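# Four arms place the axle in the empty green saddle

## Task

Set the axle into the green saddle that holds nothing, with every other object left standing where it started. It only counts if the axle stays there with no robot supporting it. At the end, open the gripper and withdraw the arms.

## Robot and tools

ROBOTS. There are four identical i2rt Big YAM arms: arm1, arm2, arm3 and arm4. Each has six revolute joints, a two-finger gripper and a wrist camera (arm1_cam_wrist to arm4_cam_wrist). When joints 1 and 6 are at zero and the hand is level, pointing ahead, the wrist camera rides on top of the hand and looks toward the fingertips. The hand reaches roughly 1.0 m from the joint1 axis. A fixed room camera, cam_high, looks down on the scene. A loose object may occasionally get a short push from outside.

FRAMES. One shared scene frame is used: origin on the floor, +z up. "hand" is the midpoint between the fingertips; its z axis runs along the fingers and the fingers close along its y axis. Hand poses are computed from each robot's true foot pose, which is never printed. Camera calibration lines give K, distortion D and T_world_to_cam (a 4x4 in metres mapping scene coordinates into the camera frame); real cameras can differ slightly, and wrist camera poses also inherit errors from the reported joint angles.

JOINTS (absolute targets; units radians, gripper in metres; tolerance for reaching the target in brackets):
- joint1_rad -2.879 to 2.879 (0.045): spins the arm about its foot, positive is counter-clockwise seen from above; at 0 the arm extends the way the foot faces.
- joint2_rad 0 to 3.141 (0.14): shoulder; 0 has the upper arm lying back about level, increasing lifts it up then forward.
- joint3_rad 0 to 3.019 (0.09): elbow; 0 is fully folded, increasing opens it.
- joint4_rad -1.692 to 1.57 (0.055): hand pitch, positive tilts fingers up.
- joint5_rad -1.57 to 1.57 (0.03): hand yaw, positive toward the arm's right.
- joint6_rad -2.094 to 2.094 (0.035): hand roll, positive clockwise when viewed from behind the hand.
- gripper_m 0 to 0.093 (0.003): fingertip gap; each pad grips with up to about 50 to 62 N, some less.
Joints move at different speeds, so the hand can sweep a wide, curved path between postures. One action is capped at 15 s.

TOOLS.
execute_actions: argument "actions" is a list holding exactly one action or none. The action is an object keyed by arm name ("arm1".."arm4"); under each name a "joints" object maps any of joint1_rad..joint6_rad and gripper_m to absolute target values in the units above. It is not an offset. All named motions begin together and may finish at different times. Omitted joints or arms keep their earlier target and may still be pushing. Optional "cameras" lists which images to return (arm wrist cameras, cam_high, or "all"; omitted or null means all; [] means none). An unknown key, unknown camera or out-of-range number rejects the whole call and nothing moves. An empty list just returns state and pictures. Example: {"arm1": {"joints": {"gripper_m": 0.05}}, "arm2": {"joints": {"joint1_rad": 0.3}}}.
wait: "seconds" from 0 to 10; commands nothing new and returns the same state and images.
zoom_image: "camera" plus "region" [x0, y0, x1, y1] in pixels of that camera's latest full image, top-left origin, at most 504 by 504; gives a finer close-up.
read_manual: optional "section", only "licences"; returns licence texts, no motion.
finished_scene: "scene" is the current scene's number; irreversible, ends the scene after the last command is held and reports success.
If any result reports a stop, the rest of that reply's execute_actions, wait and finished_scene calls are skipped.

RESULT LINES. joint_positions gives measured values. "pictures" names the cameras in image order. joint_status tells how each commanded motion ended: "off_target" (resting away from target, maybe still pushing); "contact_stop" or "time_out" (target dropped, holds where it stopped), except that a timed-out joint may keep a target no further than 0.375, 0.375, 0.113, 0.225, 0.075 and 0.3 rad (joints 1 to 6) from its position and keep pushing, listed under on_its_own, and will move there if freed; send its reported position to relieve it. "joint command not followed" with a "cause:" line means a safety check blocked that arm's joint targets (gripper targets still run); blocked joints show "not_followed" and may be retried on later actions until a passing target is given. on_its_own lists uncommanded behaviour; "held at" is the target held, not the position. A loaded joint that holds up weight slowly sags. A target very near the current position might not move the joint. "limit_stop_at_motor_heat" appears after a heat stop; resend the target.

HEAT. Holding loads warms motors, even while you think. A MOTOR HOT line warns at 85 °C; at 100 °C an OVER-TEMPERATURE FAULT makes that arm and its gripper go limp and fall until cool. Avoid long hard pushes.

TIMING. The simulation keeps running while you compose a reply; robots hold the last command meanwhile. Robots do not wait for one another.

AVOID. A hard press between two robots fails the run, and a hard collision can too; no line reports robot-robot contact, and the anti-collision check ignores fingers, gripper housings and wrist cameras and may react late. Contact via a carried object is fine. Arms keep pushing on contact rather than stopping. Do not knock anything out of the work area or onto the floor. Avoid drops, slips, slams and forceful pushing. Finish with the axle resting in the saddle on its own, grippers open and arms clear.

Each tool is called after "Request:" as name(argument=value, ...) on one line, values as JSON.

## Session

Request:
execute_actions(actions=[])

Scene clock: 0.00 s.
Motor temperatures (°C, as the motors report them): arm1=[24 24 28 21 22 23] | arm2=[25 26 27 25 24 25] | arm3=[25 25 25 23 25 22] | arm4=[25 23 24 24 25 25]
arm1.joint_positions: joint1_rad=+0.846 joint2_rad=+0.472 joint3_rad=+1.399 joint4_rad=-1.445 joint5_rad=-0.208 joint6_rad=+0.496 gripper_m=+0.094
arm1.joint_status: not commanded
arm1.hand: x=-0.4950 y=+0.2758 z=+1.3559 quat_wxyz=(-0.504, -0.450, -0.737, -0.027) (m; scene frame)
arm2.joint_positions: joint1_rad=+0.895 joint2_rad=+0.574 joint3_rad=+1.326 joint4_rad=-1.332 joint5_rad=+0.297 joint6_rad=-0.146 gripper_m=+0.094
arm2.joint_status: not commanded
arm2.hand: x=-0.7763 y=-0.1691 z=+1.3454 quat_wxyz=(-0.307, +0.820, -0.302, -0.377) (m; scene frame)
arm3.joint_positions: joint1_rad=+0.667 joint2_rad=+0.539 joint3_rad=+1.426 joint4_rad=-1.367 joint5_rad=+0.095 joint6_rad=+0.164 gripper_m=+0.094
arm3.joint_status: not commanded
arm3.hand: x=+0.7417 y=+0.1871 z=+1.3278 quat_wxyz=(-0.462, -0.469, -0.715, +0.236) (m; scene frame)
arm4.joint_positions: joint1_rad=+0.818 joint2_rad=+0.461 joint3_rad=+1.332 joint4_rad=-1.324 joint5_rad=+0.139 joint6_rad=+0.259 gripper_m=+0.095
arm4.joint_status: not commanded
arm4.hand: x=+0.5346 y=-0.2061 z=+1.3715 quat_wxyz=(-0.190, +0.714, -0.453, -0.499) (m; scene frame)
pictures: arm1_cam_wrist, arm2_cam_wrist, arm3_cam_wrist, arm4_cam_wrist, cam_high
camera_calibration (this result's frames):
arm1_cam_wrist: T_world_to_cam=[[-0.646264, -0.590573, -0.483287, 0.494653], [-0.51408, 0.804968, -0.296223, -0.0733949], [0.563972, 0.0570105, -0.823824, 1.50616], [0, 0, 0, 1]] pos_world=[-0.567484, 0.265342, 1.45813]
arm2_cam_wrist: T_world_to_cam=[[0.725426, 0.631228, 0.274424, 0.3029], [0.687357, -0.643495, -0.336831, 0.885439], [-0.0360269, 0.432973, -0.900687, 1.38306], [0, 0, 0, 1]] pos_world=[-0.778516, -0.220253, 1.46083]
arm3_cam_wrist: T_world_to_cam=[[-0.894939, -0.434285, -0.102376, 0.878463], [-0.350466, 0.826195, -0.441107, 0.691597], [0.276149, -0.358884, -0.891596, 1.16797], [0, 0, 0, 1]] pos_world=[0.706018, 0.229276, 1.43636]
arm4_cam_wrist: T_world_to_cam=[[0.838713, 0.511663, -0.186445, -0.0823346], [0.38037, -0.795426, -0.471822, 0.287252], [-0.389717, 0.324806, -0.861755, 1.57996], [0, 0, 0, 1]] pos_world=[0.575531, -0.242566, 1.48172]
Images, in order (width x height): arm1_cam_wrist 504x504, arm2_cam_wrist 504x504, arm3_cam_wrist 504x504, arm4_cam_wrist 504x504, cam_high 504x504.

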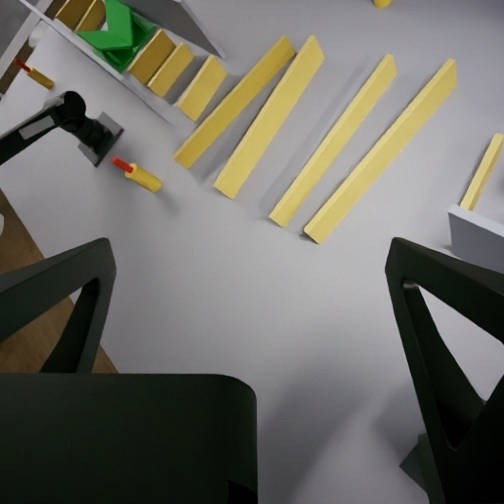

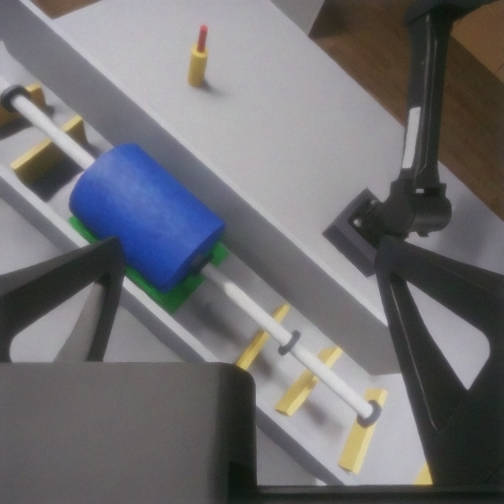

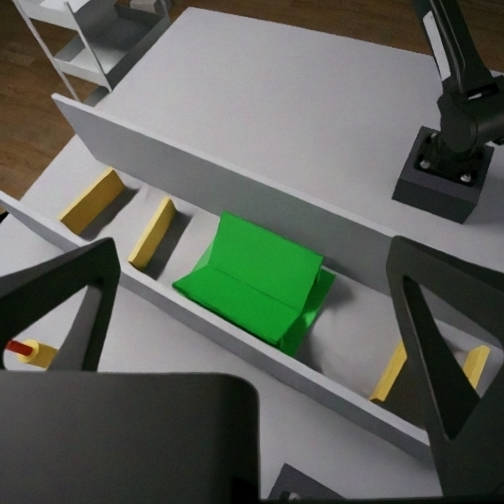

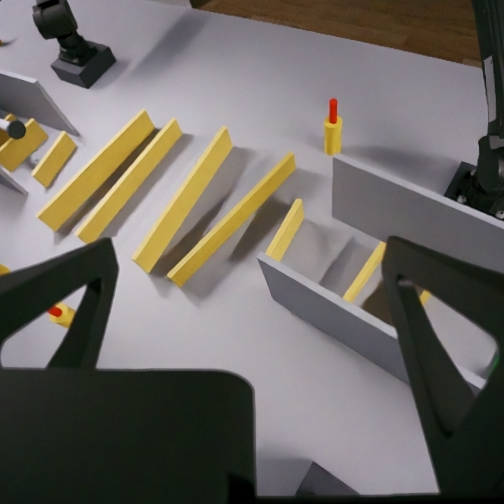

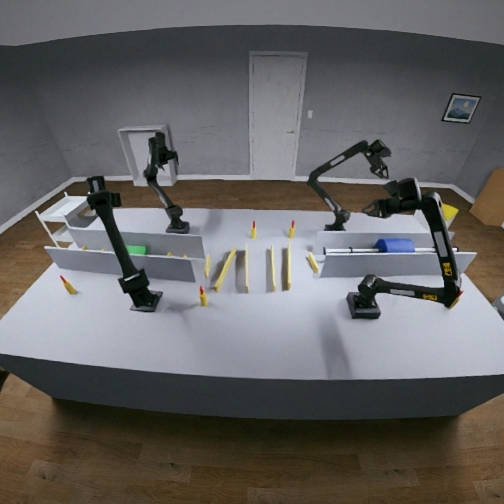

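Request:
execute_actions(actions=[])

Scene clock: 3.60 s.
Motor temperatures (°C, as the motors report them): arm1=[24 24 29 22 22 23] | arm2=[25 26 28 25 24 25] | arm3=[25 25 26 23 25 22] | arm4=[25 23 25 24 25 25]
arm1.joint_positions: joint1_rad=+0.846 joint2_rad=+0.472 joint3_rad=+1.399 joint4_rad=-1.445 joint5_rad=-0.208 joint6_rad=+0.496 gripper_m=+0.094
arm1.joint_status: not commanded
arm1.hand: x=-0.4950 y=+0.2758 z=+1.3559 quat_wxyz=(-0.504, -0.450, -0.737, -0.027) (m; scene frame)
arm2.joint_positions: joint1_rad=+0.895 joint2_rad=+0.574 joint3_rad=+1.326 joint4_rad=-1.332 joint5_rad=+0.297 joint6_rad=-0.146 gripper_m=+0.094
arm2.joint_status: not commanded
arm2.hand: x=-0.7763 y=-0.1691 z=+1.3454 quat_wxyz=(-0.307, +0.820, -0.302, -0.377) (m; scene frame)
arm3.joint_positions: joint1_rad=+0.667 joint2_rad=+0.539 joint3_rad=+1.426 joint4_rad=-1.367 joint5_rad=+0.095 joint6_rad=+0.164 gripper_m=+0.094
arm3.joint_status: not commanded
arm3.hand: x=+0.7417 y=+0.1871 z=+1.3278 quat_wxyz=(-0.462, -0.469, -0.715, +0.236) (m; scene frame)
arm4.joint_positions: joint1_rad=+0.818 joint2_rad=+0.461 joint3_rad=+1.332 joint4_rad=-1.324 joint5_rad=+0.139 joint6_rad=+0.259 gripper_m=+0.095
arm4.joint_status: not commanded
arm4.hand: x=+0.5346 y=-0.2061 z=+1.3715 quat_wxyz=(-0.190, +0.714, -0.453, -0.499) (m; scene frame)
pictures: arm1_cam_wrist, arm2_cam_wrist, arm3_cam_wrist, arm4_cam_wrist, cam_high
camera_calibration (this result's frames):
arm1_cam_wrist: T_world_to_cam=[[-0.646264, -0.590573, -0.483287, 0.494653], [-0.51408, 0.804968, -0.296223, -0.0733949], [0.563972, 0.0570105, -0.823824, 1.50616], [0, 0, 0, 1]] pos_world=[-0.567484, 0.265342, 1.45813]
arm2_cam_wrist: T_world_to_cam=[[0.725426, 0.631228, 0.274424, 0.3029], [0.687357, -0.643495, -0.336831, 0.885439], [-0.0360269, 0.432973, -0.900687, 1.38306], [0, 0, 0, 1]] pos_world=[-0.778516, -0.220253, 1.46083]
arm3_cam_wrist: T_world_to_cam=[[-0.894939, -0.434285, -0.102376, 0.878463], [-0.350466, 0.826195, -0.441107, 0.691597], [0.276149, -0.358884, -0.891596, 1.16797], [0, 0, 0, 1]] pos_world=[0.706018, 0.229276, 1.43636]
arm4_cam_wrist: T_world_to_cam=[[0.838713, 0.511663, -0.186445, -0.0823346], [0.38037, -0.795426, -0.471822, 0.287252], [-0.389717, 0.324806, -0.861755, 1.57996], [0, 0, 0, 1]] pos_world=[0.575531, -0.242566, 1.48172]
Images, in order (width x height): arm1_cam_wrist 504x504, arm2_cam_wrist 504x504, arm3_cam_wrist 504x504, arm4_cam_wrist 504x504, cam_high 504x504.

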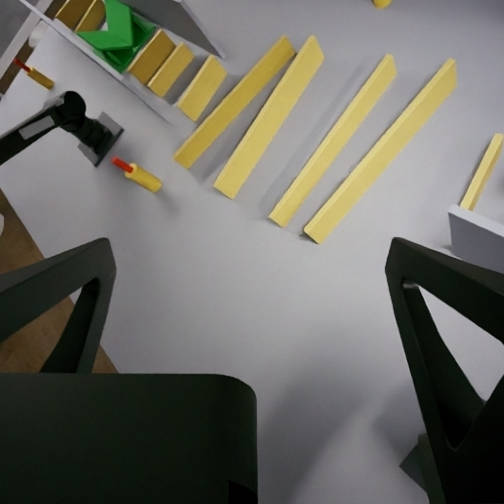

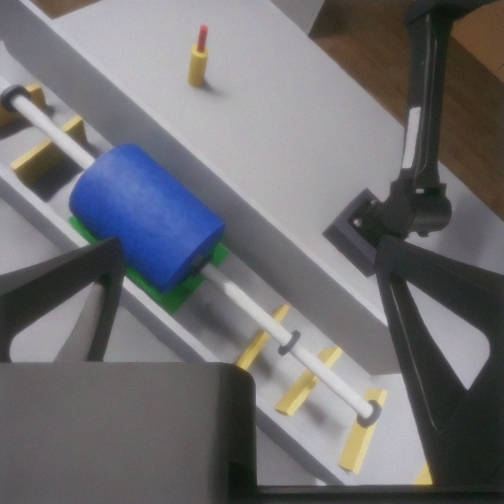

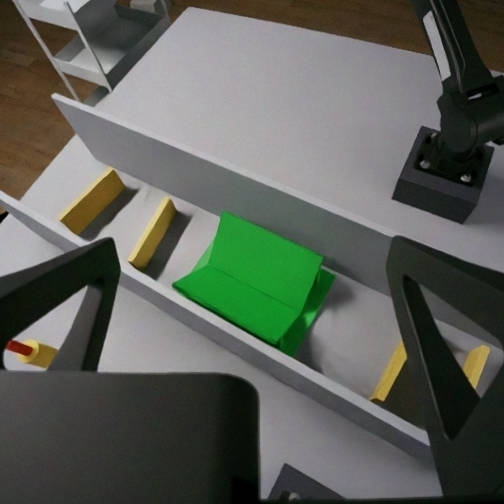

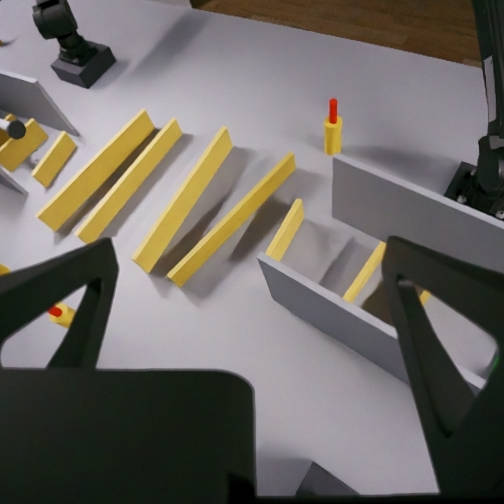

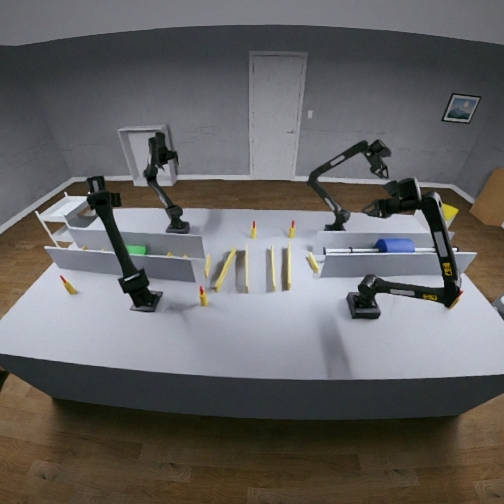

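Request:
execute_actions(actions=[{"arm1":{"joints":{"joint1_rad":-0.37,"joint2_rad":1.44,"joint3_rad":1.37,"joint4_rad":-1.48,"joint5_rad":0,"joint6_rad":-1.99}},"arm2":{"joints":{"joint1_rad":1.035,"joint2_rad":1.83,"joint3_rad":1.86,"joint4_rad":-1.55,"joint5_rad":0,"joint6_rad":-0.60}},"arm3":{"joints":{"joint1_rad":-0.367,"joint2_rad":0.45,"joint3_rad":1.0,"joint4_rad":-1.65,"joint5_rad":0,"joint6_rad":-1.98}},"arm4":{"joints":{"joint1_rad":0.98,"joint2_rad":1.65,"joint3_rad":2.0,"joint4_rad":-1.5,"joint5_rad":0,"joint6_rad":-0.61}}}], cameras=["arm1_cam_wrist","arm2_cam_wrist"])

Scene clock: 8.40 s.
Motor temperatures (°C, as the motors report them): arm1=[24 24 29 22 22 23] | arm2=[25 26 29 25 24 25] | arm3=[25 25 27 23 25 22] | arm4=[25 23 26 24 25 25]
arm1.joint_positions: joint1_rad=-0.371 joint2_rad=+1.455 joint3_rad=+1.352 joint4_rad=-1.473 joint5_rad=+0.000 joint6_rad=-1.979 gripper_m=+0.094
arm1.joint_status: all done
arm1.hand: x=-0.7922 y=-0.0439 z=+1.0414 quat_wxyz=(+0.004, +0.018, -1.000, +0.000) (m; scene frame)
arm2.joint_positions: joint1_rad=+1.027 joint2_rad=+1.842 joint3_rad=+1.847 joint4_rad=-1.535 joint5_rad=+0.003 joint6_rad=-0.592 gripper_m=+0.094
arm2.joint_status: all done
arm2.hand: x=-1.1324 y=-0.0419 z=+1.0556 quat_wxyz=(-0.010, +1.000, +0.018, -0.017) (m; scene frame)
arm3.joint_positions: joint1_rad=-0.362 joint2_rad=+0.449 joint3_rad=+0.998 joint4_rad=-1.638 joint5_rad=+0.002 joint6_rad=-1.969 gripper_m=+0.094
arm3.joint_status: all done
arm3.hand: x=+0.5827 y=+0.2129 z=+1.1003 quat_wxyz=(+0.097, -0.001, -0.971, +0.220) (m; scene frame)
arm4.joint_positions: joint1_rad=+0.974 joint2_rad=+1.664 joint3_rad=+1.966 joint4_rad=-1.489 joint5_rad=+0.003 joint6_rad=-0.601 gripper_m=+0.095
arm4.joint_status: all done
arm4.hand: x=+0.1713 y=-0.0092 z=+1.2155 quat_wxyz=(-0.109, +0.981, -0.011, -0.160) (m; scene frame)
pictures: arm1_cam_wrist, arm2_cam_wrist
camera_calibration (this result's frames):
arm1_cam_wrist: T_world_to_cam=[[0.0403557, -0.99907, 0.0151679, -0.0312801], [-0.808501, -0.0237307, 0.588016, -1.25241], [-0.587109, -0.0359931, -0.808707, 0.501167], [0, 0, 0, 1]] pos_world=[-0.717077, -0.0429332, 1.14221]
arm2_cam_wrist: T_world_to_cam=[[-0.0354655, 0.999218, 0.0174886, -0.014593], [0.826475, 0.0194869, 0.562636, 0.350252], [0.561855, 0.034408, -0.82652, 1.63621], [0, 0, 0, 1]] pos_world=[-1.20931, -0.0485426, 1.15555]
Images, in order (width x height): arm1_cam_wrist 504x504, arm2_cam_wrist 504x504.

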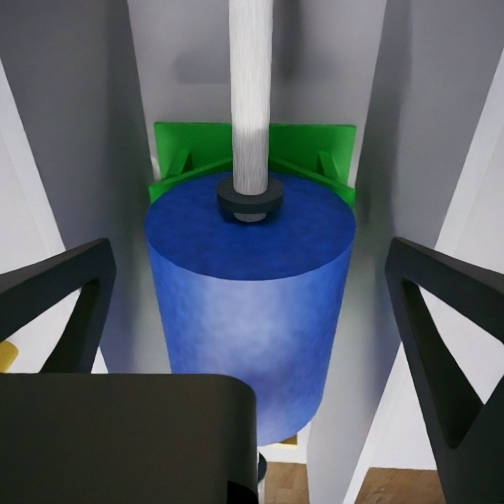

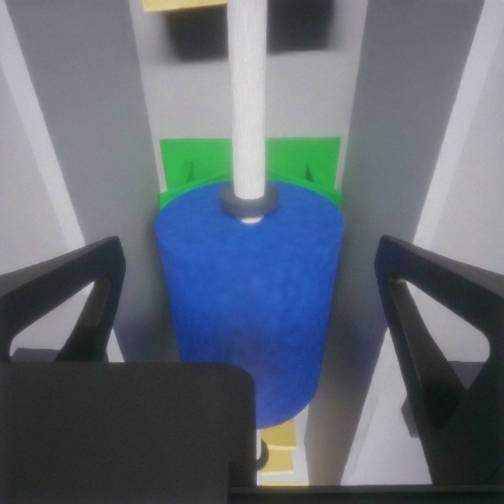

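Request:
execute_actions(actions=[{"arm1":{"joints":{"joint2_rad":1.505,"joint3_rad":1.205,"joint4_rad":-1.25}},"arm2":{"joints":{"joint2_rad":1.89,"joint3_rad":1.685,"joint4_rad":-1.35}}}], cameras=[])

Request:
execute_actions(actions=[{"arm1":{"joints":{"joint2_rad":1.575,"joint3_rad":1.075,"joint4_rad":-1.048}},"arm2":{"joints":{"joint2_rad":1.94,"joint3_rad":1.56,"joint4_rad":-1.168}}}], cameras=["arm1_cam_wrist","arm2_cam_wrist"])

Scene clock: 10.67 s.
Motor temperatures (°C, as the motors report them): arm1=[24 24 30 22 22 23] | arm2=[25 27 29 25 24 25] | arm3=[25 25 27 23 25 22] | arm4=[25 23 26 24 25 25]
arm1.joint_positions: joint1_rad=-0.371 joint2_rad=+1.512 joint3_rad=+1.191 joint4_rad=-1.263 joint5_rad=+0.000 joint6_rad=-1.980 gripper_m=+0.094
arm1.joint_status: all done
arm1.hand: x=-0.7940 y=-0.0466 z=+0.9581 quat_wxyz=(+0.003, +0.018, -1.000, -0.004) (m; scene frame)
arm2.joint_positions: joint1_rad=+1.027 joint2_rad=+1.900 joint3_rad=+1.684 joint4_rad=-1.366 joint5_rad=+0.003 joint6_rad=-0.592 gripper_m=+0.094
arm2.joint_status: all done
arm2.hand: x=-1.1311 y=-0.0432 z=+0.9616 quat_wxyz=(+0.004, +1.000, +0.018, +0.005) (m; scene frame)
arm3.joint_positions: joint1_rad=-0.362 joint2_rad=+0.449 joint3_rad=+0.998 joint4_rad=-1.638 joint5_rad=+0.002 joint6_rad=-1.969 gripper_m=+0.094
arm3.joint_status: not commanded
arm3.hand: x=+0.5827 y=+0.2129 z=+1.1003 quat_wxyz=(+0.097, -0.001, -0.971, +0.220) (m; scene frame)
arm4.joint_positions: joint1_rad=+0.974 joint2_rad=+1.664 joint3_rad=+1.966 joint4_rad=-1.489 joint5_rad=+0.003 joint6_rad=-0.601 gripper_m=+0.095
arm4.joint_status: not commanded
arm4.hand: x=+0.1713 y=-0.0092 z=+1.2155 quat_wxyz=(-0.109, +0.981, -0.011, -0.160) (m; scene frame)
pictures: none
No camera images: the call's "cameras" was empty. Leave "cameras" out to get every camera's image.

Scene clock: 11.63 s.
Motor temperatures (°C, as the motors report them): arm1=[24 24 30 22 22 23] | arm2=[25 27 29 25 24 25] | arm3=[25 25 27 23 25 22] | arm4=[25 23 26 24 25 25]
arm1.joint_positions: joint1_rad=-0.371 joint2_rad=+1.582 joint3_rad=+1.061 joint4_rad=-1.060 joint5_rad=+0.000 joint6_rad=-1.980 gripper_m=+0.094
arm1.joint_status: all done
arm1.hand: x=-0.7933 y=-0.0431 z=+0.8841 quat_wxyz=(+0.003, +0.018, -1.000, -0.003) (m; scene frame)
arm2.joint_positions: joint1_rad=+1.027 joint2_rad=+1.944 joint3_rad=+1.562 joint4_rad=-1.184 joint5_rad=+0.003 joint6_rad=-0.592 gripper_m=+0.094
arm2.joint_status: all done
arm2.hand: x=-1.1310 y=-0.0437 z=+0.8922 quat_wxyz=(+0.000, +1.000, +0.018, -0.002) (m; scene frame)
arm3.joint_positions: joint1_rad=-0.362 joint2_rad=+0.449 joint3_rad=+0.998 joint4_rad=-1.638 joint5_rad=+0.002 joint6_rad=-1.969 gripper_m=+0.094
arm3.joint_status: not commanded
arm3.hand: x=+0.5827 y=+0.2129 z=+1.1003 quat_wxyz=(+0.097, -0.001, -0.971, +0.220) (m; scene frame)
arm4.joint_positions: joint1_rad=+0.974 joint2_rad=+1.664 joint3_rad=+1.966 joint4_rad=-1.489 joint5_rad=+0.003 joint6_rad=-0.601 gripper_m=+0.095
arm4.joint_status: not commanded
arm4.hand: x=+0.1713 y=-0.0092 z=+1.2155 quat_wxyz=(-0.109, +0.981, -0.011, -0.160) (m; scene frame)
pictures: arm1_cam_wrist, arm2_cam_wrist
camera_calibration (this result's frames):
arm1_cam_wrist: T_world_to_cam=[[0.0410367, -0.999115, 0.00922336, -0.0222766], [-0.809869, -0.0278545, 0.58595, -1.16021], [-0.585174, -0.0315151, -0.810295, 0.37651], [0, 0, 0, 1]] pos_world=[-0.718378, -0.0427081, 0.985113]
arm2_cam_wrist: T_world_to_cam=[[-0.0362501, 0.999339, -0.00271006, 0.00723581], [0.808754, 0.0309296, 0.587334, 0.399514], [0.58703, 0.0190991, -0.80934, 1.51292], [0, 0, 0, 1]] pos_world=[-1.21098, -0.0484833, 0.98984]
Images, in order (width x height): arm1_cam_wrist 504x504, arm2_cam_wrist 504x504.

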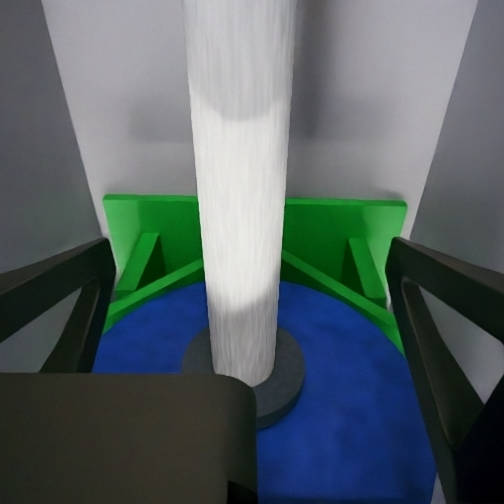

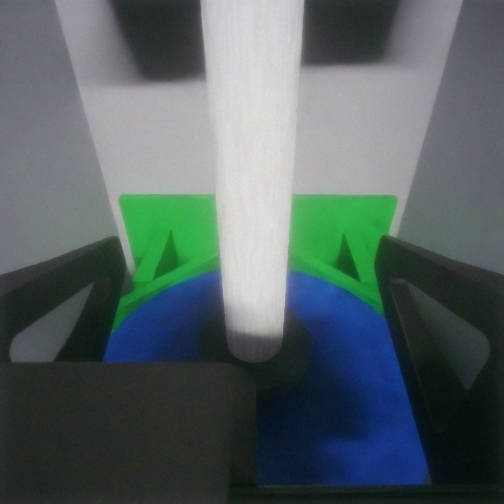

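Request:
execute_actions(actions=[{"arm1":{"joints":{"joint3_rad":1.063}},"arm2":{"joints":{"joint2_rad":1.957}}}], cameras=[])

Request:
execute_actions(actions=[{"arm1":{"joints":{"gripper_m":0}},"arm2":{"joints":{"gripper_m":0}}}], cameras=["arm1_cam_wrist","arm2_cam_wrist"])

Scene clock: 12.97 s.
Motor temperatures (°C, as the motors report them): arm1=[24 24 30 22 22 23] | arm2=[25 27 29 25 24 25] | arm3=[25 25 27 23 25 22] | arm4=[25 24 27 24 25 25]
arm1.joint_positions: joint1_rad=-0.371 joint2_rad=+1.582 joint3_rad=+1.061 joint4_rad=-1.060 joint5_rad=+0.000 joint6_rad=-1.980 gripper_m=+0.094
arm1.joint_status: all done
arm1.hand: x=-0.7933 y=-0.0431 z=+0.8841 quat_wxyz=(+0.003, +0.018, -1.000, -0.003) (m; scene frame)
arm2.joint_positions: joint1_rad=+1.027 joint2_rad=+1.944 joint3_rad=+1.562 joint4_rad=-1.184 joint5_rad=+0.003 joint6_rad=-0.592 gripper_m=+0.094
arm2.joint_status: all done
arm2.hand: x=-1.1310 y=-0.0437 z=+0.8922 quat_wxyz=(+0.000, +1.000, +0.018, -0.002) (m; scene frame)
arm3.joint_positions: joint1_rad=-0.362 joint2_rad=+0.449 joint3_rad=+0.998 joint4_rad=-1.638 joint5_rad=+0.002 joint6_rad=-1.969 gripper_m=+0.094
arm3.joint_status: not commanded
arm3.hand: x=+0.5827 y=+0.2129 z=+1.1003 quat_wxyz=(+0.097, -0.001, -0.971, +0.220) (m; scene frame)
arm4.joint_positions: joint1_rad=+0.974 joint2_rad=+1.664 joint3_rad=+1.966 joint4_rad=-1.489 joint5_rad=+0.003 joint6_rad=-0.601 gripper_m=+0.095
arm4.joint_status: not commanded
arm4.hand: x=+0.1713 y=-0.0092 z=+1.2155 quat_wxyz=(-0.109, +0.981, -0.011, -0.160) (m; scene frame)
pictures: none
No camera images: the call's "cameras" was empty. Leave "cameras" out to get every camera's image.

Scene clock: 13.70 s.
Motor temperatures (°C, as the motors report them): arm1=[24 24 30 22 22 23] | arm2=[25 27 29 25 24 25] | arm3=[25 25 27 23 25 22] | arm4=[25 24 27 24 25 25]
arm1.joint_positions: joint1_rad=-0.371 joint2_rad=+1.581 joint3_rad=+1.057 joint4_rad=-1.064 joint5_rad=+0.005 joint6_rad=-1.982 gripper_m=+0.023
arm1.joint_status: gripper_m off_target (ended at +0.023, target +0.000)
arm1.hand: x=-0.7934 y=-0.0405 z=+0.8834 quat_wxyz=(+0.004, +0.019, -1.000, -0.007) (m; scene frame)
arm2.joint_positions: joint1_rad=+1.027 joint2_rad=+1.944 joint3_rad=+1.562 joint4_rad=-1.181 joint5_rad=+0.007 joint6_rad=-0.597 gripper_m=+0.023
arm2.joint_status: gripper_m off_target (ended at +0.023, target +0.000)
arm2.hand: x=-1.1313 y=-0.0426 z=+0.8920 quat_wxyz=(-0.003, +1.000, +0.021, -0.002) (m; scene frame)
arm3.joint_positions: joint1_rad=-0.362 joint2_rad=+0.449 joint3_rad=+0.998 joint4_rad=-1.638 joint5_rad=+0.002 joint6_rad=-1.969 gripper_m=+0.094
arm3.joint_status: not commanded
arm3.hand: x=+0.5827 y=+0.2129 z=+1.1003 quat_wxyz=(+0.097, -0.001, -0.971, +0.220) (m; scene frame)
arm4.joint_positions: joint1_rad=+0.974 joint2_rad=+1.664 joint3_rad=+1.966 joint4_rad=-1.489 joint5_rad=+0.003 joint6_rad=-0.601 gripper_m=+0.095
arm4.joint_status: not commanded
arm4.hand: x=+0.1713 y=-0.0092 z=+1.2155 quat_wxyz=(-0.109, +0.981, -0.011, -0.160) (m; scene frame)
pictures: arm1_cam_wrist, arm2_cam_wrist
camera_calibration (this result's frames):
arm1_cam_wrist: T_world_to_cam=[[0.0421725, -0.999109, 0.00163383, -0.0120899], [-0.808437, -0.0331632, 0.587648, -1.1604], [-0.58707, -0.0261034, -0.809115, 0.373676], [0, 0, 0, 1]] pos_world=[-0.718225, -0.0408075, 0.984273]
arm2_cam_wrist: T_world_to_cam=[[-0.0415482, 0.999133, 0.00281325, -0.0048041], [0.808682, 0.0319746, 0.587376, 0.399757], [0.586777, 0.0266794, -0.809309, 1.51291], [0, 0, 0, 1]] pos_world=[-1.21121, -0.0483457, 0.989615]
Images, in order (width x height): arm1_cam_wrist 504x504, arm2_cam_wrist 504x504.

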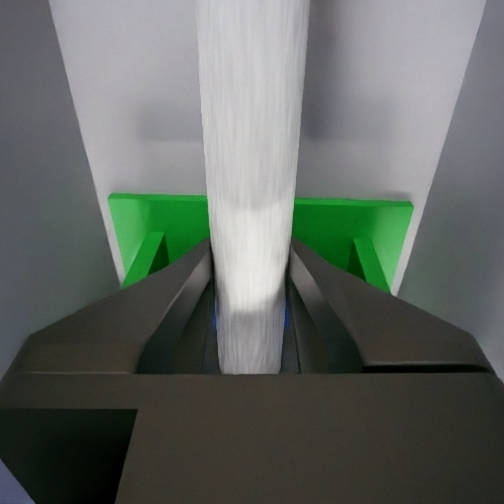

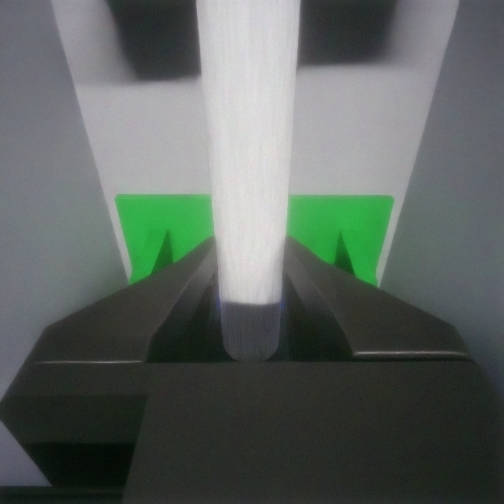

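Request:
execute_actions(actions=[{"arm1":{"joints":{"joint2_rad":1.425,"joint3_rad":1.342,"joint4_rad":-1.358}},"arm2":{"joints":{"joint2_rad":1.805,"joint3_rad":1.85,"joint4_rad":-1.47}}}], cameras=["arm1_cam_wrist","arm2_cam_wrist"])

Scene clock: 15.90 s.
Motor temperatures (°C, as the motors report them): arm1=[24 24 30 22 23 23] | arm2=[25 27 30 25 24 25] | arm3=[25 25 27 23 25 22] | arm4=[25 24 27 24 25 25]
arm1.joint_positions: joint1_rad=-0.368 joint2_rad=+1.459 joint3_rad=+1.274 joint4_rad=-1.359 joint5_rad=+0.011 joint6_rad=-1.971 gripper_m=+0.023
arm1.joint_status: all done
arm1.hand: x=-0.7949 y=-0.0482 z=+1.0106 quat_wxyz=(+0.016, +0.015, -1.000, +0.013) (m; scene frame)
arm2.joint_positions: joint1_rad=+1.030 joint2_rad=+1.838 joint3_rad=+1.770 joint4_rad=-1.467 joint5_rad=-0.012 joint6_rad=-0.589 gripper_m=+0.023
arm2.joint_status: all done
arm2.hand: x=-1.1317 y=-0.0475 z=+1.0282 quat_wxyz=(-0.002, +1.000, +0.018, -0.019) (m; scene frame)
arm3.joint_positions: joint1_rad=-0.362 joint2_rad=+0.449 joint3_rad=+0.998 joint4_rad=-1.638 joint5_rad=+0.002 joint6_rad=-1.969 gripper_m=+0.094
arm3.joint_status: not commanded
arm3.hand: x=+0.5827 y=+0.2129 z=+1.1003 quat_wxyz=(+0.097, -0.001, -0.971, +0.220) (m; scene frame)
arm4.joint_positions: joint1_rad=+0.974 joint2_rad=+1.664 joint3_rad=+1.966 joint4_rad=-1.489 joint5_rad=+0.003 joint6_rad=-0.601 gripper_m=+0.095
arm4.joint_status: not commanded
arm4.hand: x=+0.1713 y=-0.0092 z=+1.2155 quat_wxyz=(-0.109, +0.981, -0.011, -0.160) (m; scene frame)
pictures: arm1_cam_wrist, arm2_cam_wrist
camera_calibration (this result's frames):
arm1_cam_wrist: T_world_to_cam=[[0.0352814, -0.99859, 0.0396604, -0.063806], [-0.795207, -0.00401452, 0.606325, -1.2436], [-0.605311, -0.0529302, -0.794227, 0.444568], [0, 0, 0, 1]] pos_world=[-0.717569, -0.0451775, 1.10965]
arm2_cam_wrist: T_world_to_cam=[[-0.036385, 0.999335, 0.00218007, 0.00619094], [0.828026, 0.0289262, 0.559944, 0.370194], [0.559509, 0.0221787, -0.828528, 1.61221], [0, 0, 0, 1]] pos_world=[-1.20835, -0.0526518, 1.12846]
Images, in order (width x height): arm1_cam_wrist 504x504, arm2_cam_wrist 504x504.

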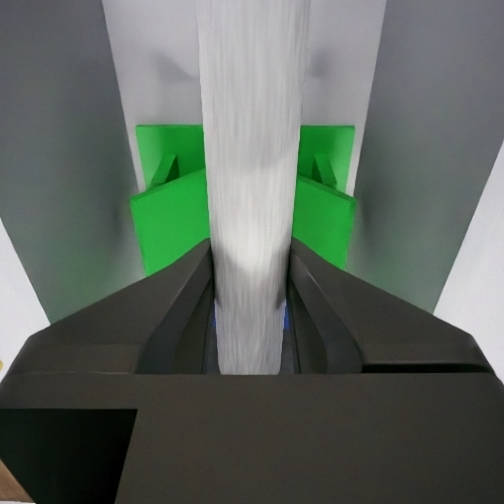

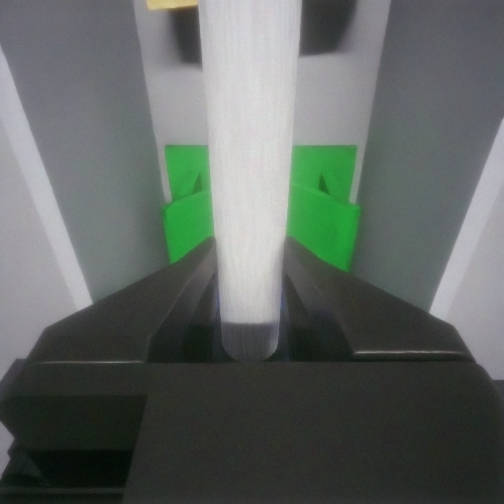

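Request:
execute_actions(actions=[{"arm1":{"joints":{"joint1_rad":-0.06,"joint2_rad":1.35,"joint3_rad":1.19,"joint4_rad":-1.34,"joint6_rad":-1.678}},"arm2":{"joints":{"joint1_rad":0.865,"joint2_rad":1.575,"joint3_rad":1.44,"joint4_rad":-1.36,"joint6_rad":-0.755}}}], cameras=[])

Request:
execute_actions(actions=[{"arm1":{"joints":{"joint1_rad":0.27,"joint2_rad":1.375,"joint3_rad":1.24,"joint4_rad":-1.345,"joint6_rad":-1.345}},"arm2":{"joints":{"joint1_rad":0.638,"joint2_rad":1.36,"joint3_rad":1.20,"joint4_rad":-1.335,"joint6_rad":-0.98}}}], cameras=["arm1_cam_wrist","arm2_cam_wrist"])

Scene clock: 19.27 s.
Motor temperatures (°C, as the motors report them): arm1=[24 24 31 22 23 23] | arm2=[25 27 31 25 24 25] | arm3=[25 25 28 23 25 22] | arm4=[25 24 27 24 25 25]
arm1.joint_positions: joint1_rad=-0.055 joint2_rad=+1.403 joint3_rad=+1.150 joint4_rad=-1.347 joint5_rad=+0.001 joint6_rad=-1.655 gripper_m=+0.023
arm1.joint_status: all done
arm1.hand: x=-0.6607 y=-0.0366 z=+0.9844 quat_wxyz=(+0.005, +0.014, -1.000, -0.012) (m; scene frame)
arm2.joint_positions: joint1_rad=+0.860 joint2_rad=+1.607 joint3_rad=+1.418 joint4_rad=-1.371 joint5_rad=-0.003 joint6_rad=-0.749 gripper_m=+0.023
arm2.joint_status: all done
arm2.hand: x=-1.0005 y=-0.0308 z=+1.0107 quat_wxyz=(+0.000, +1.000, +0.013, -0.006) (m; scene frame)
arm3.joint_positions: joint1_rad=-0.362 joint2_rad=+0.449 joint3_rad=+0.998 joint4_rad=-1.638 joint5_rad=+0.002 joint6_rad=-1.969 gripper_m=+0.094
arm3.joint_status: not commanded
arm3.hand: x=+0.5827 y=+0.2129 z=+1.1003 quat_wxyz=(+0.097, -0.001, -0.971, +0.220) (m; scene frame)
arm4.joint_positions: joint1_rad=+0.974 joint2_rad=+1.664 joint3_rad=+1.966 joint4_rad=-1.489 joint5_rad=+0.003 joint6_rad=-0.601 gripper_m=+0.095
arm4.joint_status: not commanded
arm4.hand: x=+0.1713 y=-0.0092 z=+1.2155 quat_wxyz=(-0.109, +0.981, -0.011, -0.160) (m; scene frame)
pictures: none
No camera images: the call's "cameras" was empty. Leave "cameras" out to get every camera's image.

Scene clock: 20.33 s.
Motor temperatures (°C, as the motors report them): arm1=[24 25 32 21 23 23] | arm2=[25 28 31 25 24 25] | arm3=[25 25 28 23 25 22] | arm4=[25 24 27 24 25 25]
arm1.joint_positions: joint1_rad=+0.276 joint2_rad=+1.403 joint3_rad=+1.154 joint4_rad=-1.347 joint5_rad=-0.004 joint6_rad=-1.342 gripper_m=+0.023
arm1.joint_status: all done
arm1.hand: x=-0.5322 y=-0.0239 z=+0.9844 quat_wxyz=(+0.006, +0.023, -1.000, -0.010) (m; scene frame)
arm2.joint_positions: joint1_rad=+0.633 joint2_rad=+1.383 joint3_rad=+1.182 joint4_rad=-1.333 joint5_rad=-0.007 joint6_rad=-0.986 gripper_m=+0.023
arm2.joint_status: all done
arm2.hand: x=-0.8739 y=-0.0233 z=+1.0151 quat_wxyz=(-0.011, +1.000, +0.018, -0.015) (m; scene frame)
arm3.joint_positions: joint1_rad=-0.362 joint2_rad=+0.449 joint3_rad=+0.998 joint4_rad=-1.638 joint5_rad=+0.002 joint6_rad=-1.969 gripper_m=+0.094
arm3.joint_status: not commanded
arm3.hand: x=+0.5827 y=+0.2129 z=+1.1003 quat_wxyz=(+0.097, -0.001, -0.971, +0.220) (m; scene frame)
arm4.joint_positions: joint1_rad=+0.974 joint2_rad=+1.664 joint3_rad=+1.966 joint4_rad=-1.489 joint5_rad=+0.003 joint6_rad=-0.601 gripper_m=+0.095
arm4.joint_status: not commanded
arm4.hand: x=+0.1713 y=-0.0092 z=+1.2155 quat_wxyz=(-0.109, +0.981, -0.011, -0.160) (m; scene frame)
pictures: arm1_cam_wrist, arm2_cam_wrist
camera_calibration (this result's frames):
arm1_cam_wrist: T_world_to_cam=[[0.0496336, -0.998747, -0.00642295, 0.00525403], [-0.80536, -0.0438248, 0.591163, -1.01018], [-0.590704, -0.0241687, -0.806526, 0.604666], [0, 0, 0, 1]] pos_world=[-0.456639, -0.0244094, 1.08489]
arm2_cam_wrist: T_world_to_cam=[[-0.0356844, 0.999174, 0.0194266, -0.0254819], [0.823421, 0.018381, 0.567133, 0.15178], [0.566308, 0.0362341, -0.823397, 1.45759], [0, 0, 0, 1]] pos_world=[-0.951331, -0.0301433, 1.11459]
Images, in order (width x height): arm1_cam_wrist 504x504, arm2_cam_wrist 504x504.

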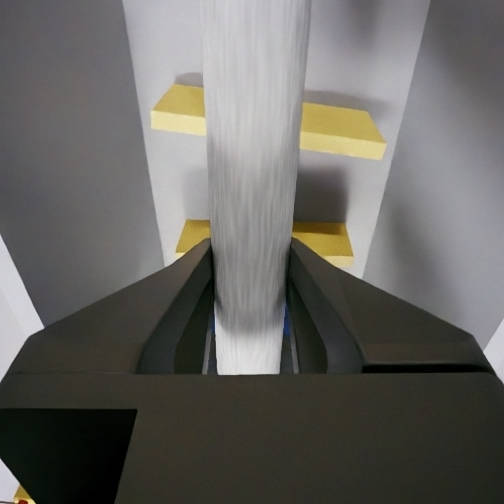

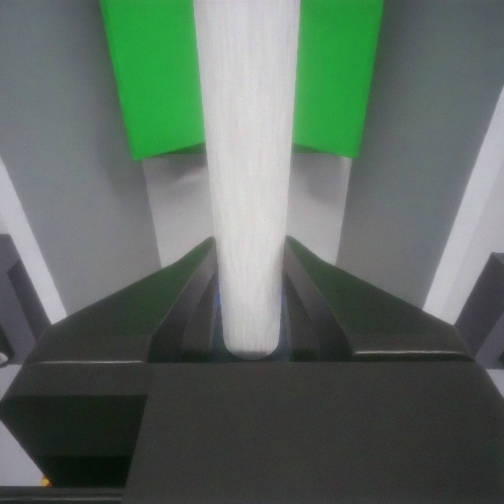

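Request:
execute_actions(actions=[{"arm1":{"joints":{"joint1_rad":0.55,"joint2_rad":1.49,"joint3_rad":1.39,"joint4_rad":-1.36,"joint6_rad":-1.06}},"arm2":{"joints":{"joint1_rad":0.322,"joint2_rad":1.22,"joint3_rad":1.05,"joint4_rad":-1.365,"joint6_rad":-1.295}}}], cameras=[])

Request:
execute_actions(actions=[{"arm1":{"joints":{"joint1_rad":0.775,"joint2_rad":1.675,"joint3_rad":1.625,"joint4_rad":-1.405,"joint6_rad":-0.835}},"arm2":{"joints":{"joint1_rad":-0.07,"joint2_rad":1.2,"joint3_rad":1.04,"joint4_rad":-1.365,"joint6_rad":-1.685}}}], cameras=[])

Request:
execute_actions(actions=[{"arm1":{"joints":{"joint1_rad":0.939,"joint2_rad":1.92,"joint3_rad":1.995,"joint4_rad":-1.525,"joint6_rad":-0.66}},"arm2":{"joints":{"joint1_rad":-0.416,"joint2_rad":1.335,"joint3_rad":1.2,"joint4_rad":-1.34,"joint6_rad":-2.02}},"arm4":{"joints":{"joint2_rad":1.85}}}], cameras=["arm4_cam_wrist","cam_high"])

Scene clock: 22.37 s.
Motor temperatures (°C, as the motors report them): arm1=[24 25 33 21 23 23] | arm2=[25 27 31 25 24 25] | arm3=[25 25 28 23 25 22] | arm4=[25 24 28 24 25 25]
arm1.joint_positions: joint1_rad=+0.562 joint2_rad=+1.531 joint3_rad=+1.311 joint4_rad=-1.356 joint5_rad=-0.010 joint6_rad=-1.061 gripper_m=+0.023
arm1.joint_status: all done
arm1.hand: x=-0.3997 y=-0.0262 z=+0.9904 quat_wxyz=(+0.002, +0.026, -1.000, -0.002) (m; scene frame)
arm2.joint_positions: joint1_rad=+0.322 joint2_rad=+1.242 joint3_rad=+1.032 joint4_rad=-1.360 joint5_rad=-0.004 joint6_rad=-1.302 gripper_m=+0.023
arm2.joint_status: all done
arm2.hand: x=-0.7429 y=-0.0277 z=+1.0070 quat_wxyz=(+0.002, +1.000, +0.021, -0.003) (m; scene frame)
arm3.joint_positions: joint1_rad=-0.362 joint2_rad=+0.449 joint3_rad=+0.998 joint4_rad=-1.638 joint5_rad=+0.002 joint6_rad=-1.969 gripper_m=+0.094
arm3.joint_status: not commanded
arm3.hand: x=+0.5827 y=+0.2129 z=+1.1003 quat_wxyz=(+0.097, -0.001, -0.971, +0.220) (m; scene frame)
arm4.joint_positions: joint1_rad=+0.974 joint2_rad=+1.664 joint3_rad=+1.966 joint4_rad=-1.489 joint5_rad=+0.003 joint6_rad=-0.601 gripper_m=+0.095
arm4.joint_status: not commanded
arm4.hand: x=+0.1713 y=-0.0092 z=+1.2155 quat_wxyz=(-0.109, +0.981, -0.011, -0.160) (m; scene frame)
pictures: none
No camera images: the call's "cameras" was empty. Leave "cameras" out to get every camera's image.

Scene clock: 23.43 s.
Motor temperatures (°C, as the motors report them): arm1=[24 25 33 21 23 23] | arm2=[25 27 31 25 24 25] | arm3=[25 25 28 23 25 22] | arm4=[25 24 28 24 25 25]
arm1.joint_positions: joint1_rad=+0.785 joint2_rad=+1.728 joint3_rad=+1.539 joint4_rad=-1.406 joint5_rad=-0.008 joint6_rad=-0.832 gripper_m=+0.023
arm1.joint_status: all done
arm1.hand: x=-0.2724 y=-0.0150 z=+0.9827 quat_wxyz=(+0.011, +0.022, -1.000, -0.009) (m; scene frame)
arm2.joint_positions: joint1_rad=-0.061 joint2_rad=+1.232 joint3_rad=+1.026 joint4_rad=-1.361 joint5_rad=-0.001 joint6_rad=-1.682 gripper_m=+0.023
arm2.joint_status: all done
arm2.hand: x=-0.6150 y=-0.0152 z=+1.0075 quat_wxyz=(+0.001, +1.000, +0.019, -0.001) (m; scene frame)
arm3.joint_positions: joint1_rad=-0.362 joint2_rad=+0.449 joint3_rad=+0.998 joint4_rad=-1.638 joint5_rad=+0.002 joint6_rad=-1.969 gripper_m=+0.094
arm3.joint_status: not commanded
arm3.hand: x=+0.5827 y=+0.2129 z=+1.1003 quat_wxyz=(+0.097, -0.001, -0.971, +0.220) (m; scene frame)
arm4.joint_positions: joint1_rad=+0.974 joint2_rad=+1.664 joint3_rad=+1.966 joint4_rad=-1.489 joint5_rad=+0.003 joint6_rad=-0.601 gripper_m=+0.095
arm4.joint_status: not commanded
arm4.hand: x=+0.1713 y=-0.0092 z=+1.2155 quat_wxyz=(-0.109, +0.981, -0.011, -0.160) (m; scene frame)
pictures: none
No camera images: the call's "cameras" was empty. Leave "cameras" out to get every camera's image.

Scene clock: 24.70 s.
Motor temperatures (°C, as the motors report them): arm1=[24 25 34 21 23 23] | arm2=[25 27 32 25 24 25] | arm3=[25 25 28 23 25 22] | arm4=[25 24 28 24 25 25]
arm1.joint_positions: joint1_rad=+0.948 joint2_rad=+1.990 joint3_rad=+1.909 joint4_rad=-1.515 joint5_rad=-0.005 joint6_rad=-0.655 gripper_m=+0.023
arm1.joint_status: all done
arm1.hand: x=-0.1408 y=-0.0068 z=+0.9774 quat_wxyz=(+0.014, +0.016, -1.000, -0.007) (m; scene frame)
arm2.joint_positions: joint1_rad=-0.414 joint2_rad=+1.361 joint3_rad=+1.122 joint4_rad=-1.338 joint5_rad=+0.002 joint6_rad=-2.024 gripper_m=+0.023
arm2.joint_status: all done
arm2.hand: x=-0.4824 y=-0.0045 z=+0.9995 quat_wxyz=(+0.006, +1.000, +0.014, -0.001) (m; scene frame)
arm3.joint_positions: joint1_rad=-0.362 joint2_rad=+0.449 joint3_rad=+0.998 joint4_rad=-1.638 joint5_rad=+0.002 joint6_rad=-1.969 gripper_m=+0.094
arm3.joint_status: not commanded
arm3.hand: x=+0.5827 y=+0.2129 z=+1.1003 quat_wxyz=(+0.097, -0.001, -0.971, +0.220) (m; scene frame)
arm4.joint_positions: joint1_rad=+0.974 joint2_rad=+1.877 joint3_rad=+1.966 joint4_rad=-1.489 joint5_rad=+0.003 joint6_rad=-0.601 gripper_m=+0.095
arm4.joint_status: all done
arm4.hand: x=+0.1366 y=+0.0146 z=+1.0917 quat_wxyz=(-0.049, +0.996, -0.011, -0.073) (m; scene frame)
pictures: arm4_cam_wrist, cam_high
camera_calibration (this result's frames):
arm4_cam_wrist: T_world_to_cam=[[0.0375207, 0.994494, 0.09785, -0.121604], [0.890489, -0.0777077, 0.44832, -0.602575], [0.453455, 0.0703131, -0.888501, 1.0298], [0, 0, 0, 1]] pos_world=[0.07418, 0.00170096, 1.19703]
Images, in order (width x height): arm4_cam_wrist 504x504, cam_high 504x504.

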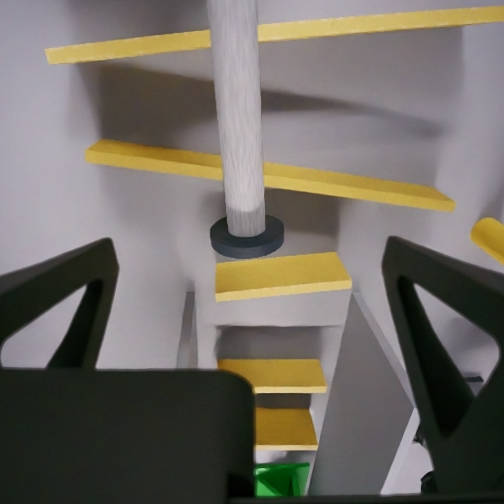

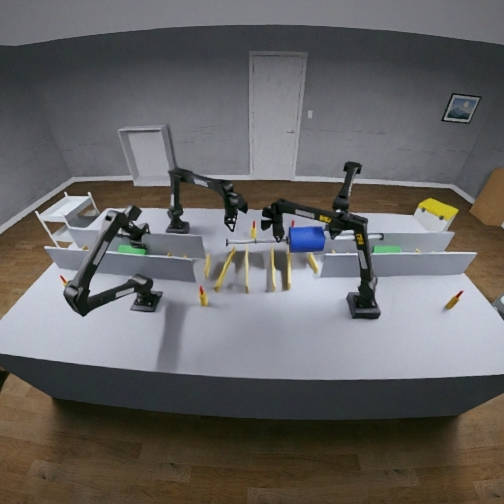

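Request:
execute_actions(actions=[{"arm4":{"joints":{"joint2_rad":2.03,"joint6_rad":-0.66}}}], cameras=["arm4_cam_wrist"])

Scene clock: 26.37 s.
Motor temperatures (°C, as the motors report them): arm1=[24 25 34 21 23 23] | arm2=[25 27 32 25 24 25] | arm3=[25 25 28 23 25 22] | arm4=[25 24 28 24 25 25]
arm1.joint_positions: joint1_rad=+0.948 joint2_rad=+1.990 joint3_rad=+1.909 joint4_rad=-1.515 joint5_rad=-0.005 joint6_rad=-0.655 gripper_m=+0.023
arm1.joint_status: not commanded
arm1.hand: x=-0.1408 y=-0.0068 z=+0.9774 quat_wxyz=(+0.014, +0.016, -1.000, -0.007) (m; scene frame)
arm2.joint_positions: joint1_rad=-0.414 joint2_rad=+1.361 joint3_rad=+1.122 joint4_rad=-1.338 joint5_rad=+0.002 joint6_rad=-2.024 gripper_m=+0.023
arm2.joint_status: not commanded
arm2.hand: x=-0.4824 y=-0.0045 z=+0.9995 quat_wxyz=(+0.006, +1.000, +0.014, -0.001) (m; scene frame)
arm3.joint_positions: joint1_rad=-0.362 joint2_rad=+0.449 joint3_rad=+0.998 joint4_rad=-1.638 joint5_rad=+0.002 joint6_rad=-1.969 gripper_m=+0.094
arm3.joint_status: not commanded
arm3.hand: x=+0.5827 y=+0.2129 z=+1.1003 quat_wxyz=(+0.097, -0.001, -0.971, +0.220) (m; scene frame)
arm4.joint_positions: joint1_rad=+0.974 joint2_rad=+2.059 joint3_rad=+1.966 joint4_rad=-1.489 joint5_rad=+0.003 joint6_rad=-0.651 gripper_m=+0.095
arm4.joint_status: all done
arm4.hand: x=+0.1244 y=+0.0225 z=+0.9806 quat_wxyz=(+0.004, +1.000, +0.014, +0.001) (m; scene frame)
pictures: arm4_cam_wrist
camera_calibration (this result's frames):
arm4_cam_wrist: T_world_to_cam=[[-0.0203402, 0.999786, -0.00383123, -0.0112848], [0.814251, 0.018789, 0.580208, -0.66326], [0.580156, 0.00868197, -0.814459, 0.849107], [0, 0, 0, 1]] pos_world=[0.0472169, 0.0163725, 1.07635]
Images, in order (width x height): arm4_cam_wrist 504x504.

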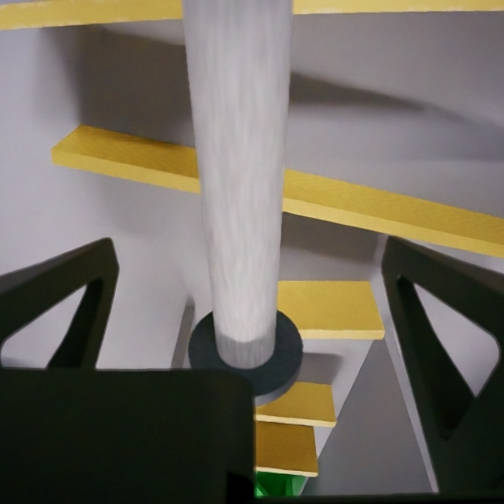

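Request:
execute_actions(actions=[{"arm4":{"joints":{"gripper_m":0}}}], cameras=[])

Request:
execute_actions(actions=[{"arm4":{"joints":{"joint2_rad":1.99,"joint3_rad":2.02}},"arm2":{"joints":{"joint2_rad":1.32,"joint3_rad":1.21}},"arm1":{"joints":{"joint2_rad":1.96,"joint3_rad":1.95}}}], cameras=[])

Request:
execute_actions(actions=[{"arm1":{"joints":{"gripper_m":0.09}}}], cameras=["arm4_cam_wrist","arm1_cam_wrist"])

Scene clock: 28.23 s.
Motor temperatures (°C, as the motors report them): arm1=[24 25 35 21 23 23] | arm2=[25 27 33 25 24 25] | arm3=[25 25 28 23 25 22] | arm4=[25 24 28 24 25 25]
arm1.joint_positions: joint1_rad=+0.948 joint2_rad=+1.990 joint3_rad=+1.909 joint4_rad=-1.518 joint5_rad=-0.008 joint6_rad=-0.655 gripper_m=+0.023
arm1.joint_status: not commanded
arm1.hand: x=-0.1410 y=-0.0060 z=+0.9774 quat_wxyz=(+0.014, +0.015, -1.000, -0.009) (m; scene frame)
arm2.joint_positions: joint1_rad=-0.414 joint2_rad=+1.361 joint3_rad=+1.122 joint4_rad=-1.338 joint5_rad=+0.003 joint6_rad=-2.024 gripper_m=+0.023
arm2.joint_status: not commanded
arm2.hand: x=-0.4823 y=-0.0045 z=+0.9995 quat_wxyz=(+0.006, +1.000, +0.014, -0.001) (m; scene frame)
arm3.joint_positions: joint1_rad=-0.362 joint2_rad=+0.449 joint3_rad=+0.998 joint4_rad=-1.638 joint5_rad=+0.002 joint6_rad=-1.969 gripper_m=+0.094
arm3.joint_status: not commanded
arm3.hand: x=+0.5827 y=+0.2129 z=+1.1003 quat_wxyz=(+0.097, -0.001, -0.971, +0.220) (m; scene frame)
arm4.joint_positions: joint1_rad=+0.975 joint2_rad=+2.059 joint3_rad=+1.966 joint4_rad=-1.491 joint5_rad=+0.000 joint6_rad=-0.654 gripper_m=+0.024
arm4.joint_status: gripper_m off_target (ended at +0.024, target +0.000)
arm4.hand: x=+0.1244 y=+0.0216 z=+0.9806 quat_wxyz=(+0.005, +1.000, +0.016, +0.001) (m; scene frame)
pictures: none
No camera images: the call's "cameras" was empty. Leave "cameras" out to get every camera's image.

Scene clock: 28.80 s.
Motor temperatures (°C, as the motors report them): arm1=[24 26 35 21 23 23] | arm2=[25 27 33 25 24 25] | arm3=[25 25 28 23 25 22] | arm4=[25 25 28 24 25 25]
arm1.joint_positions: joint1_rad=+0.948 joint2_rad=+1.990 joint3_rad=+1.909 joint4_rad=-1.518 joint5_rad=-0.008 joint6_rad=-0.655 gripper_m=+0.023
arm1.joint_status: all done
arm1.hand: x=-0.1412 y=-0.0059 z=+0.9774 quat_wxyz=(+0.014, +0.015, -1.000, -0.009) (m; scene frame)
arm2.joint_positions: joint1_rad=-0.414 joint2_rad=+1.361 joint3_rad=+1.122 joint4_rad=-1.338 joint5_rad=+0.003 joint6_rad=-2.024 gripper_m=+0.023
arm2.joint_status: all done
arm2.hand: x=-0.4823 y=-0.0045 z=+0.9995 quat_wxyz=(+0.006, +1.000, +0.014, -0.001) (m; scene frame)
arm3.joint_positions: joint1_rad=-0.362 joint2_rad=+0.449 joint3_rad=+0.998 joint4_rad=-1.638 joint5_rad=+0.002 joint6_rad=-1.969 gripper_m=+0.094
arm3.joint_status: not commanded
arm3.hand: x=+0.5827 y=+0.2129 z=+1.1003 quat_wxyz=(+0.097, -0.001, -0.971, +0.220) (m; scene frame)
arm4.joint_positions: joint1_rad=+0.975 joint2_rad=+2.051 joint3_rad=+1.966 joint4_rad=-1.491 joint5_rad=+0.000 joint6_rad=-0.654 gripper_m=+0.024
arm4.joint_status: all done
arm4.hand: x=+0.1246 y=+0.0215 z=+0.9855 quat_wxyz=(+0.003, +1.000, +0.016, -0.002) (m; scene frame)
pictures: none
No camera images: the call's "cameras" was empty. Leave "cameras" out to get every camera's image.

Scene clock: 29.50 s.
Motor temperatures (°C, as the motors report them): arm1=[24 26 35 21 23 23] | arm2=[25 27 33 25 24 25] | arm3=[25 25 28 23 25 22] | arm4=[25 25 28 24 25 25]
arm1.joint_positions: joint1_rad=+0.948 joint2_rad=+1.990 joint3_rad=+1.909 joint4_rad=-1.518 joint5_rad=-0.003 joint6_rad=-0.655 gripper_m=+0.090
arm1.joint_status: all done
arm1.hand: x=-0.1416 y=-0.0065 z=+0.9774 quat_wxyz=(+0.015, +0.016, -1.000, -0.007) (m; scene frame)
arm2.joint_positions: joint1_rad=-0.414 joint2_rad=+1.361 joint3_rad=+1.122 joint4_rad=-1.338 joint5_rad=+0.003 joint6_rad=-2.024 gripper_m=+0.023
arm2.joint_status: not commanded
arm2.hand: x=-0.4823 y=-0.0045 z=+0.9995 quat_wxyz=(+0.006, +1.000, +0.014, -0.001) (m; scene frame)
arm3.joint_positions: joint1_rad=-0.362 joint2_rad=+0.449 joint3_rad=+0.998 joint4_rad=-1.638 joint5_rad=+0.002 joint6_rad=-1.969 gripper_m=+0.094
arm3.joint_status: not commanded
arm3.hand: x=+0.5827 y=+0.2129 z=+1.1003 quat_wxyz=(+0.097, -0.001, -0.971, +0.220) (m; scene frame)
arm4.joint_positions: joint1_rad=+0.975 joint2_rad=+2.051 joint3_rad=+1.966 joint4_rad=-1.491 joint5_rad=+0.000 joint6_rad=-0.654 gripper_m=+0.024
arm4.joint_status: not commanded
arm4.hand: x=+0.1246 y=+0.0215 z=+0.9855 quat_wxyz=(+0.003, +1.000, +0.016, -0.002) (m; scene frame)
pictures: arm1_cam_wrist, arm4_cam_wrist
camera_calibration (this result's frames):
arm1_cam_wrist: T_world_to_cam=[[0.035331, -0.999376, -0.0000188578, -0.00515006], [-0.795061, -0.0281193, 0.605877, -0.703504], [-0.605499, -0.0213912, -0.795559, 0.817371], [0, 0, 0, 1]] pos_world=[-0.06423, -0.00744432, 1.0765]
arm4_cam_wrist: T_world_to_cam=[[-0.0233598, 0.999724, -0.00229677, -0.0114565], [0.817966, 0.0204336, 0.574903, -0.661508], [0.574791, 0.0115509, -0.818218, 0.857344], [0, 0, 0, 1]] pos_world=[0.0480295, 0.0150671, 1.08177]
Images, in order (width x height): arm1_cam_wrist 504x504, arm4_cam_wrist 504x504.

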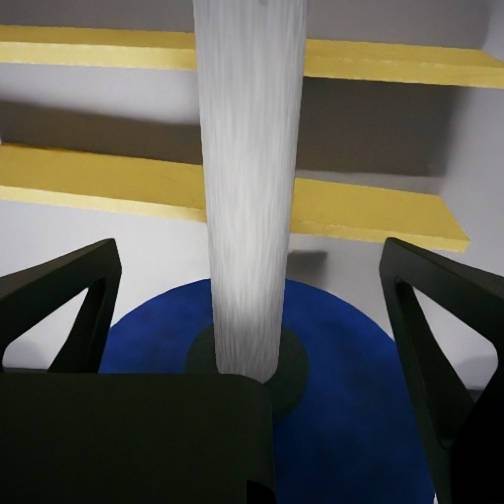

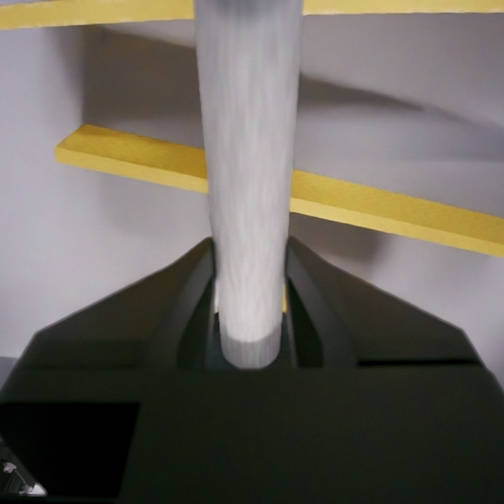

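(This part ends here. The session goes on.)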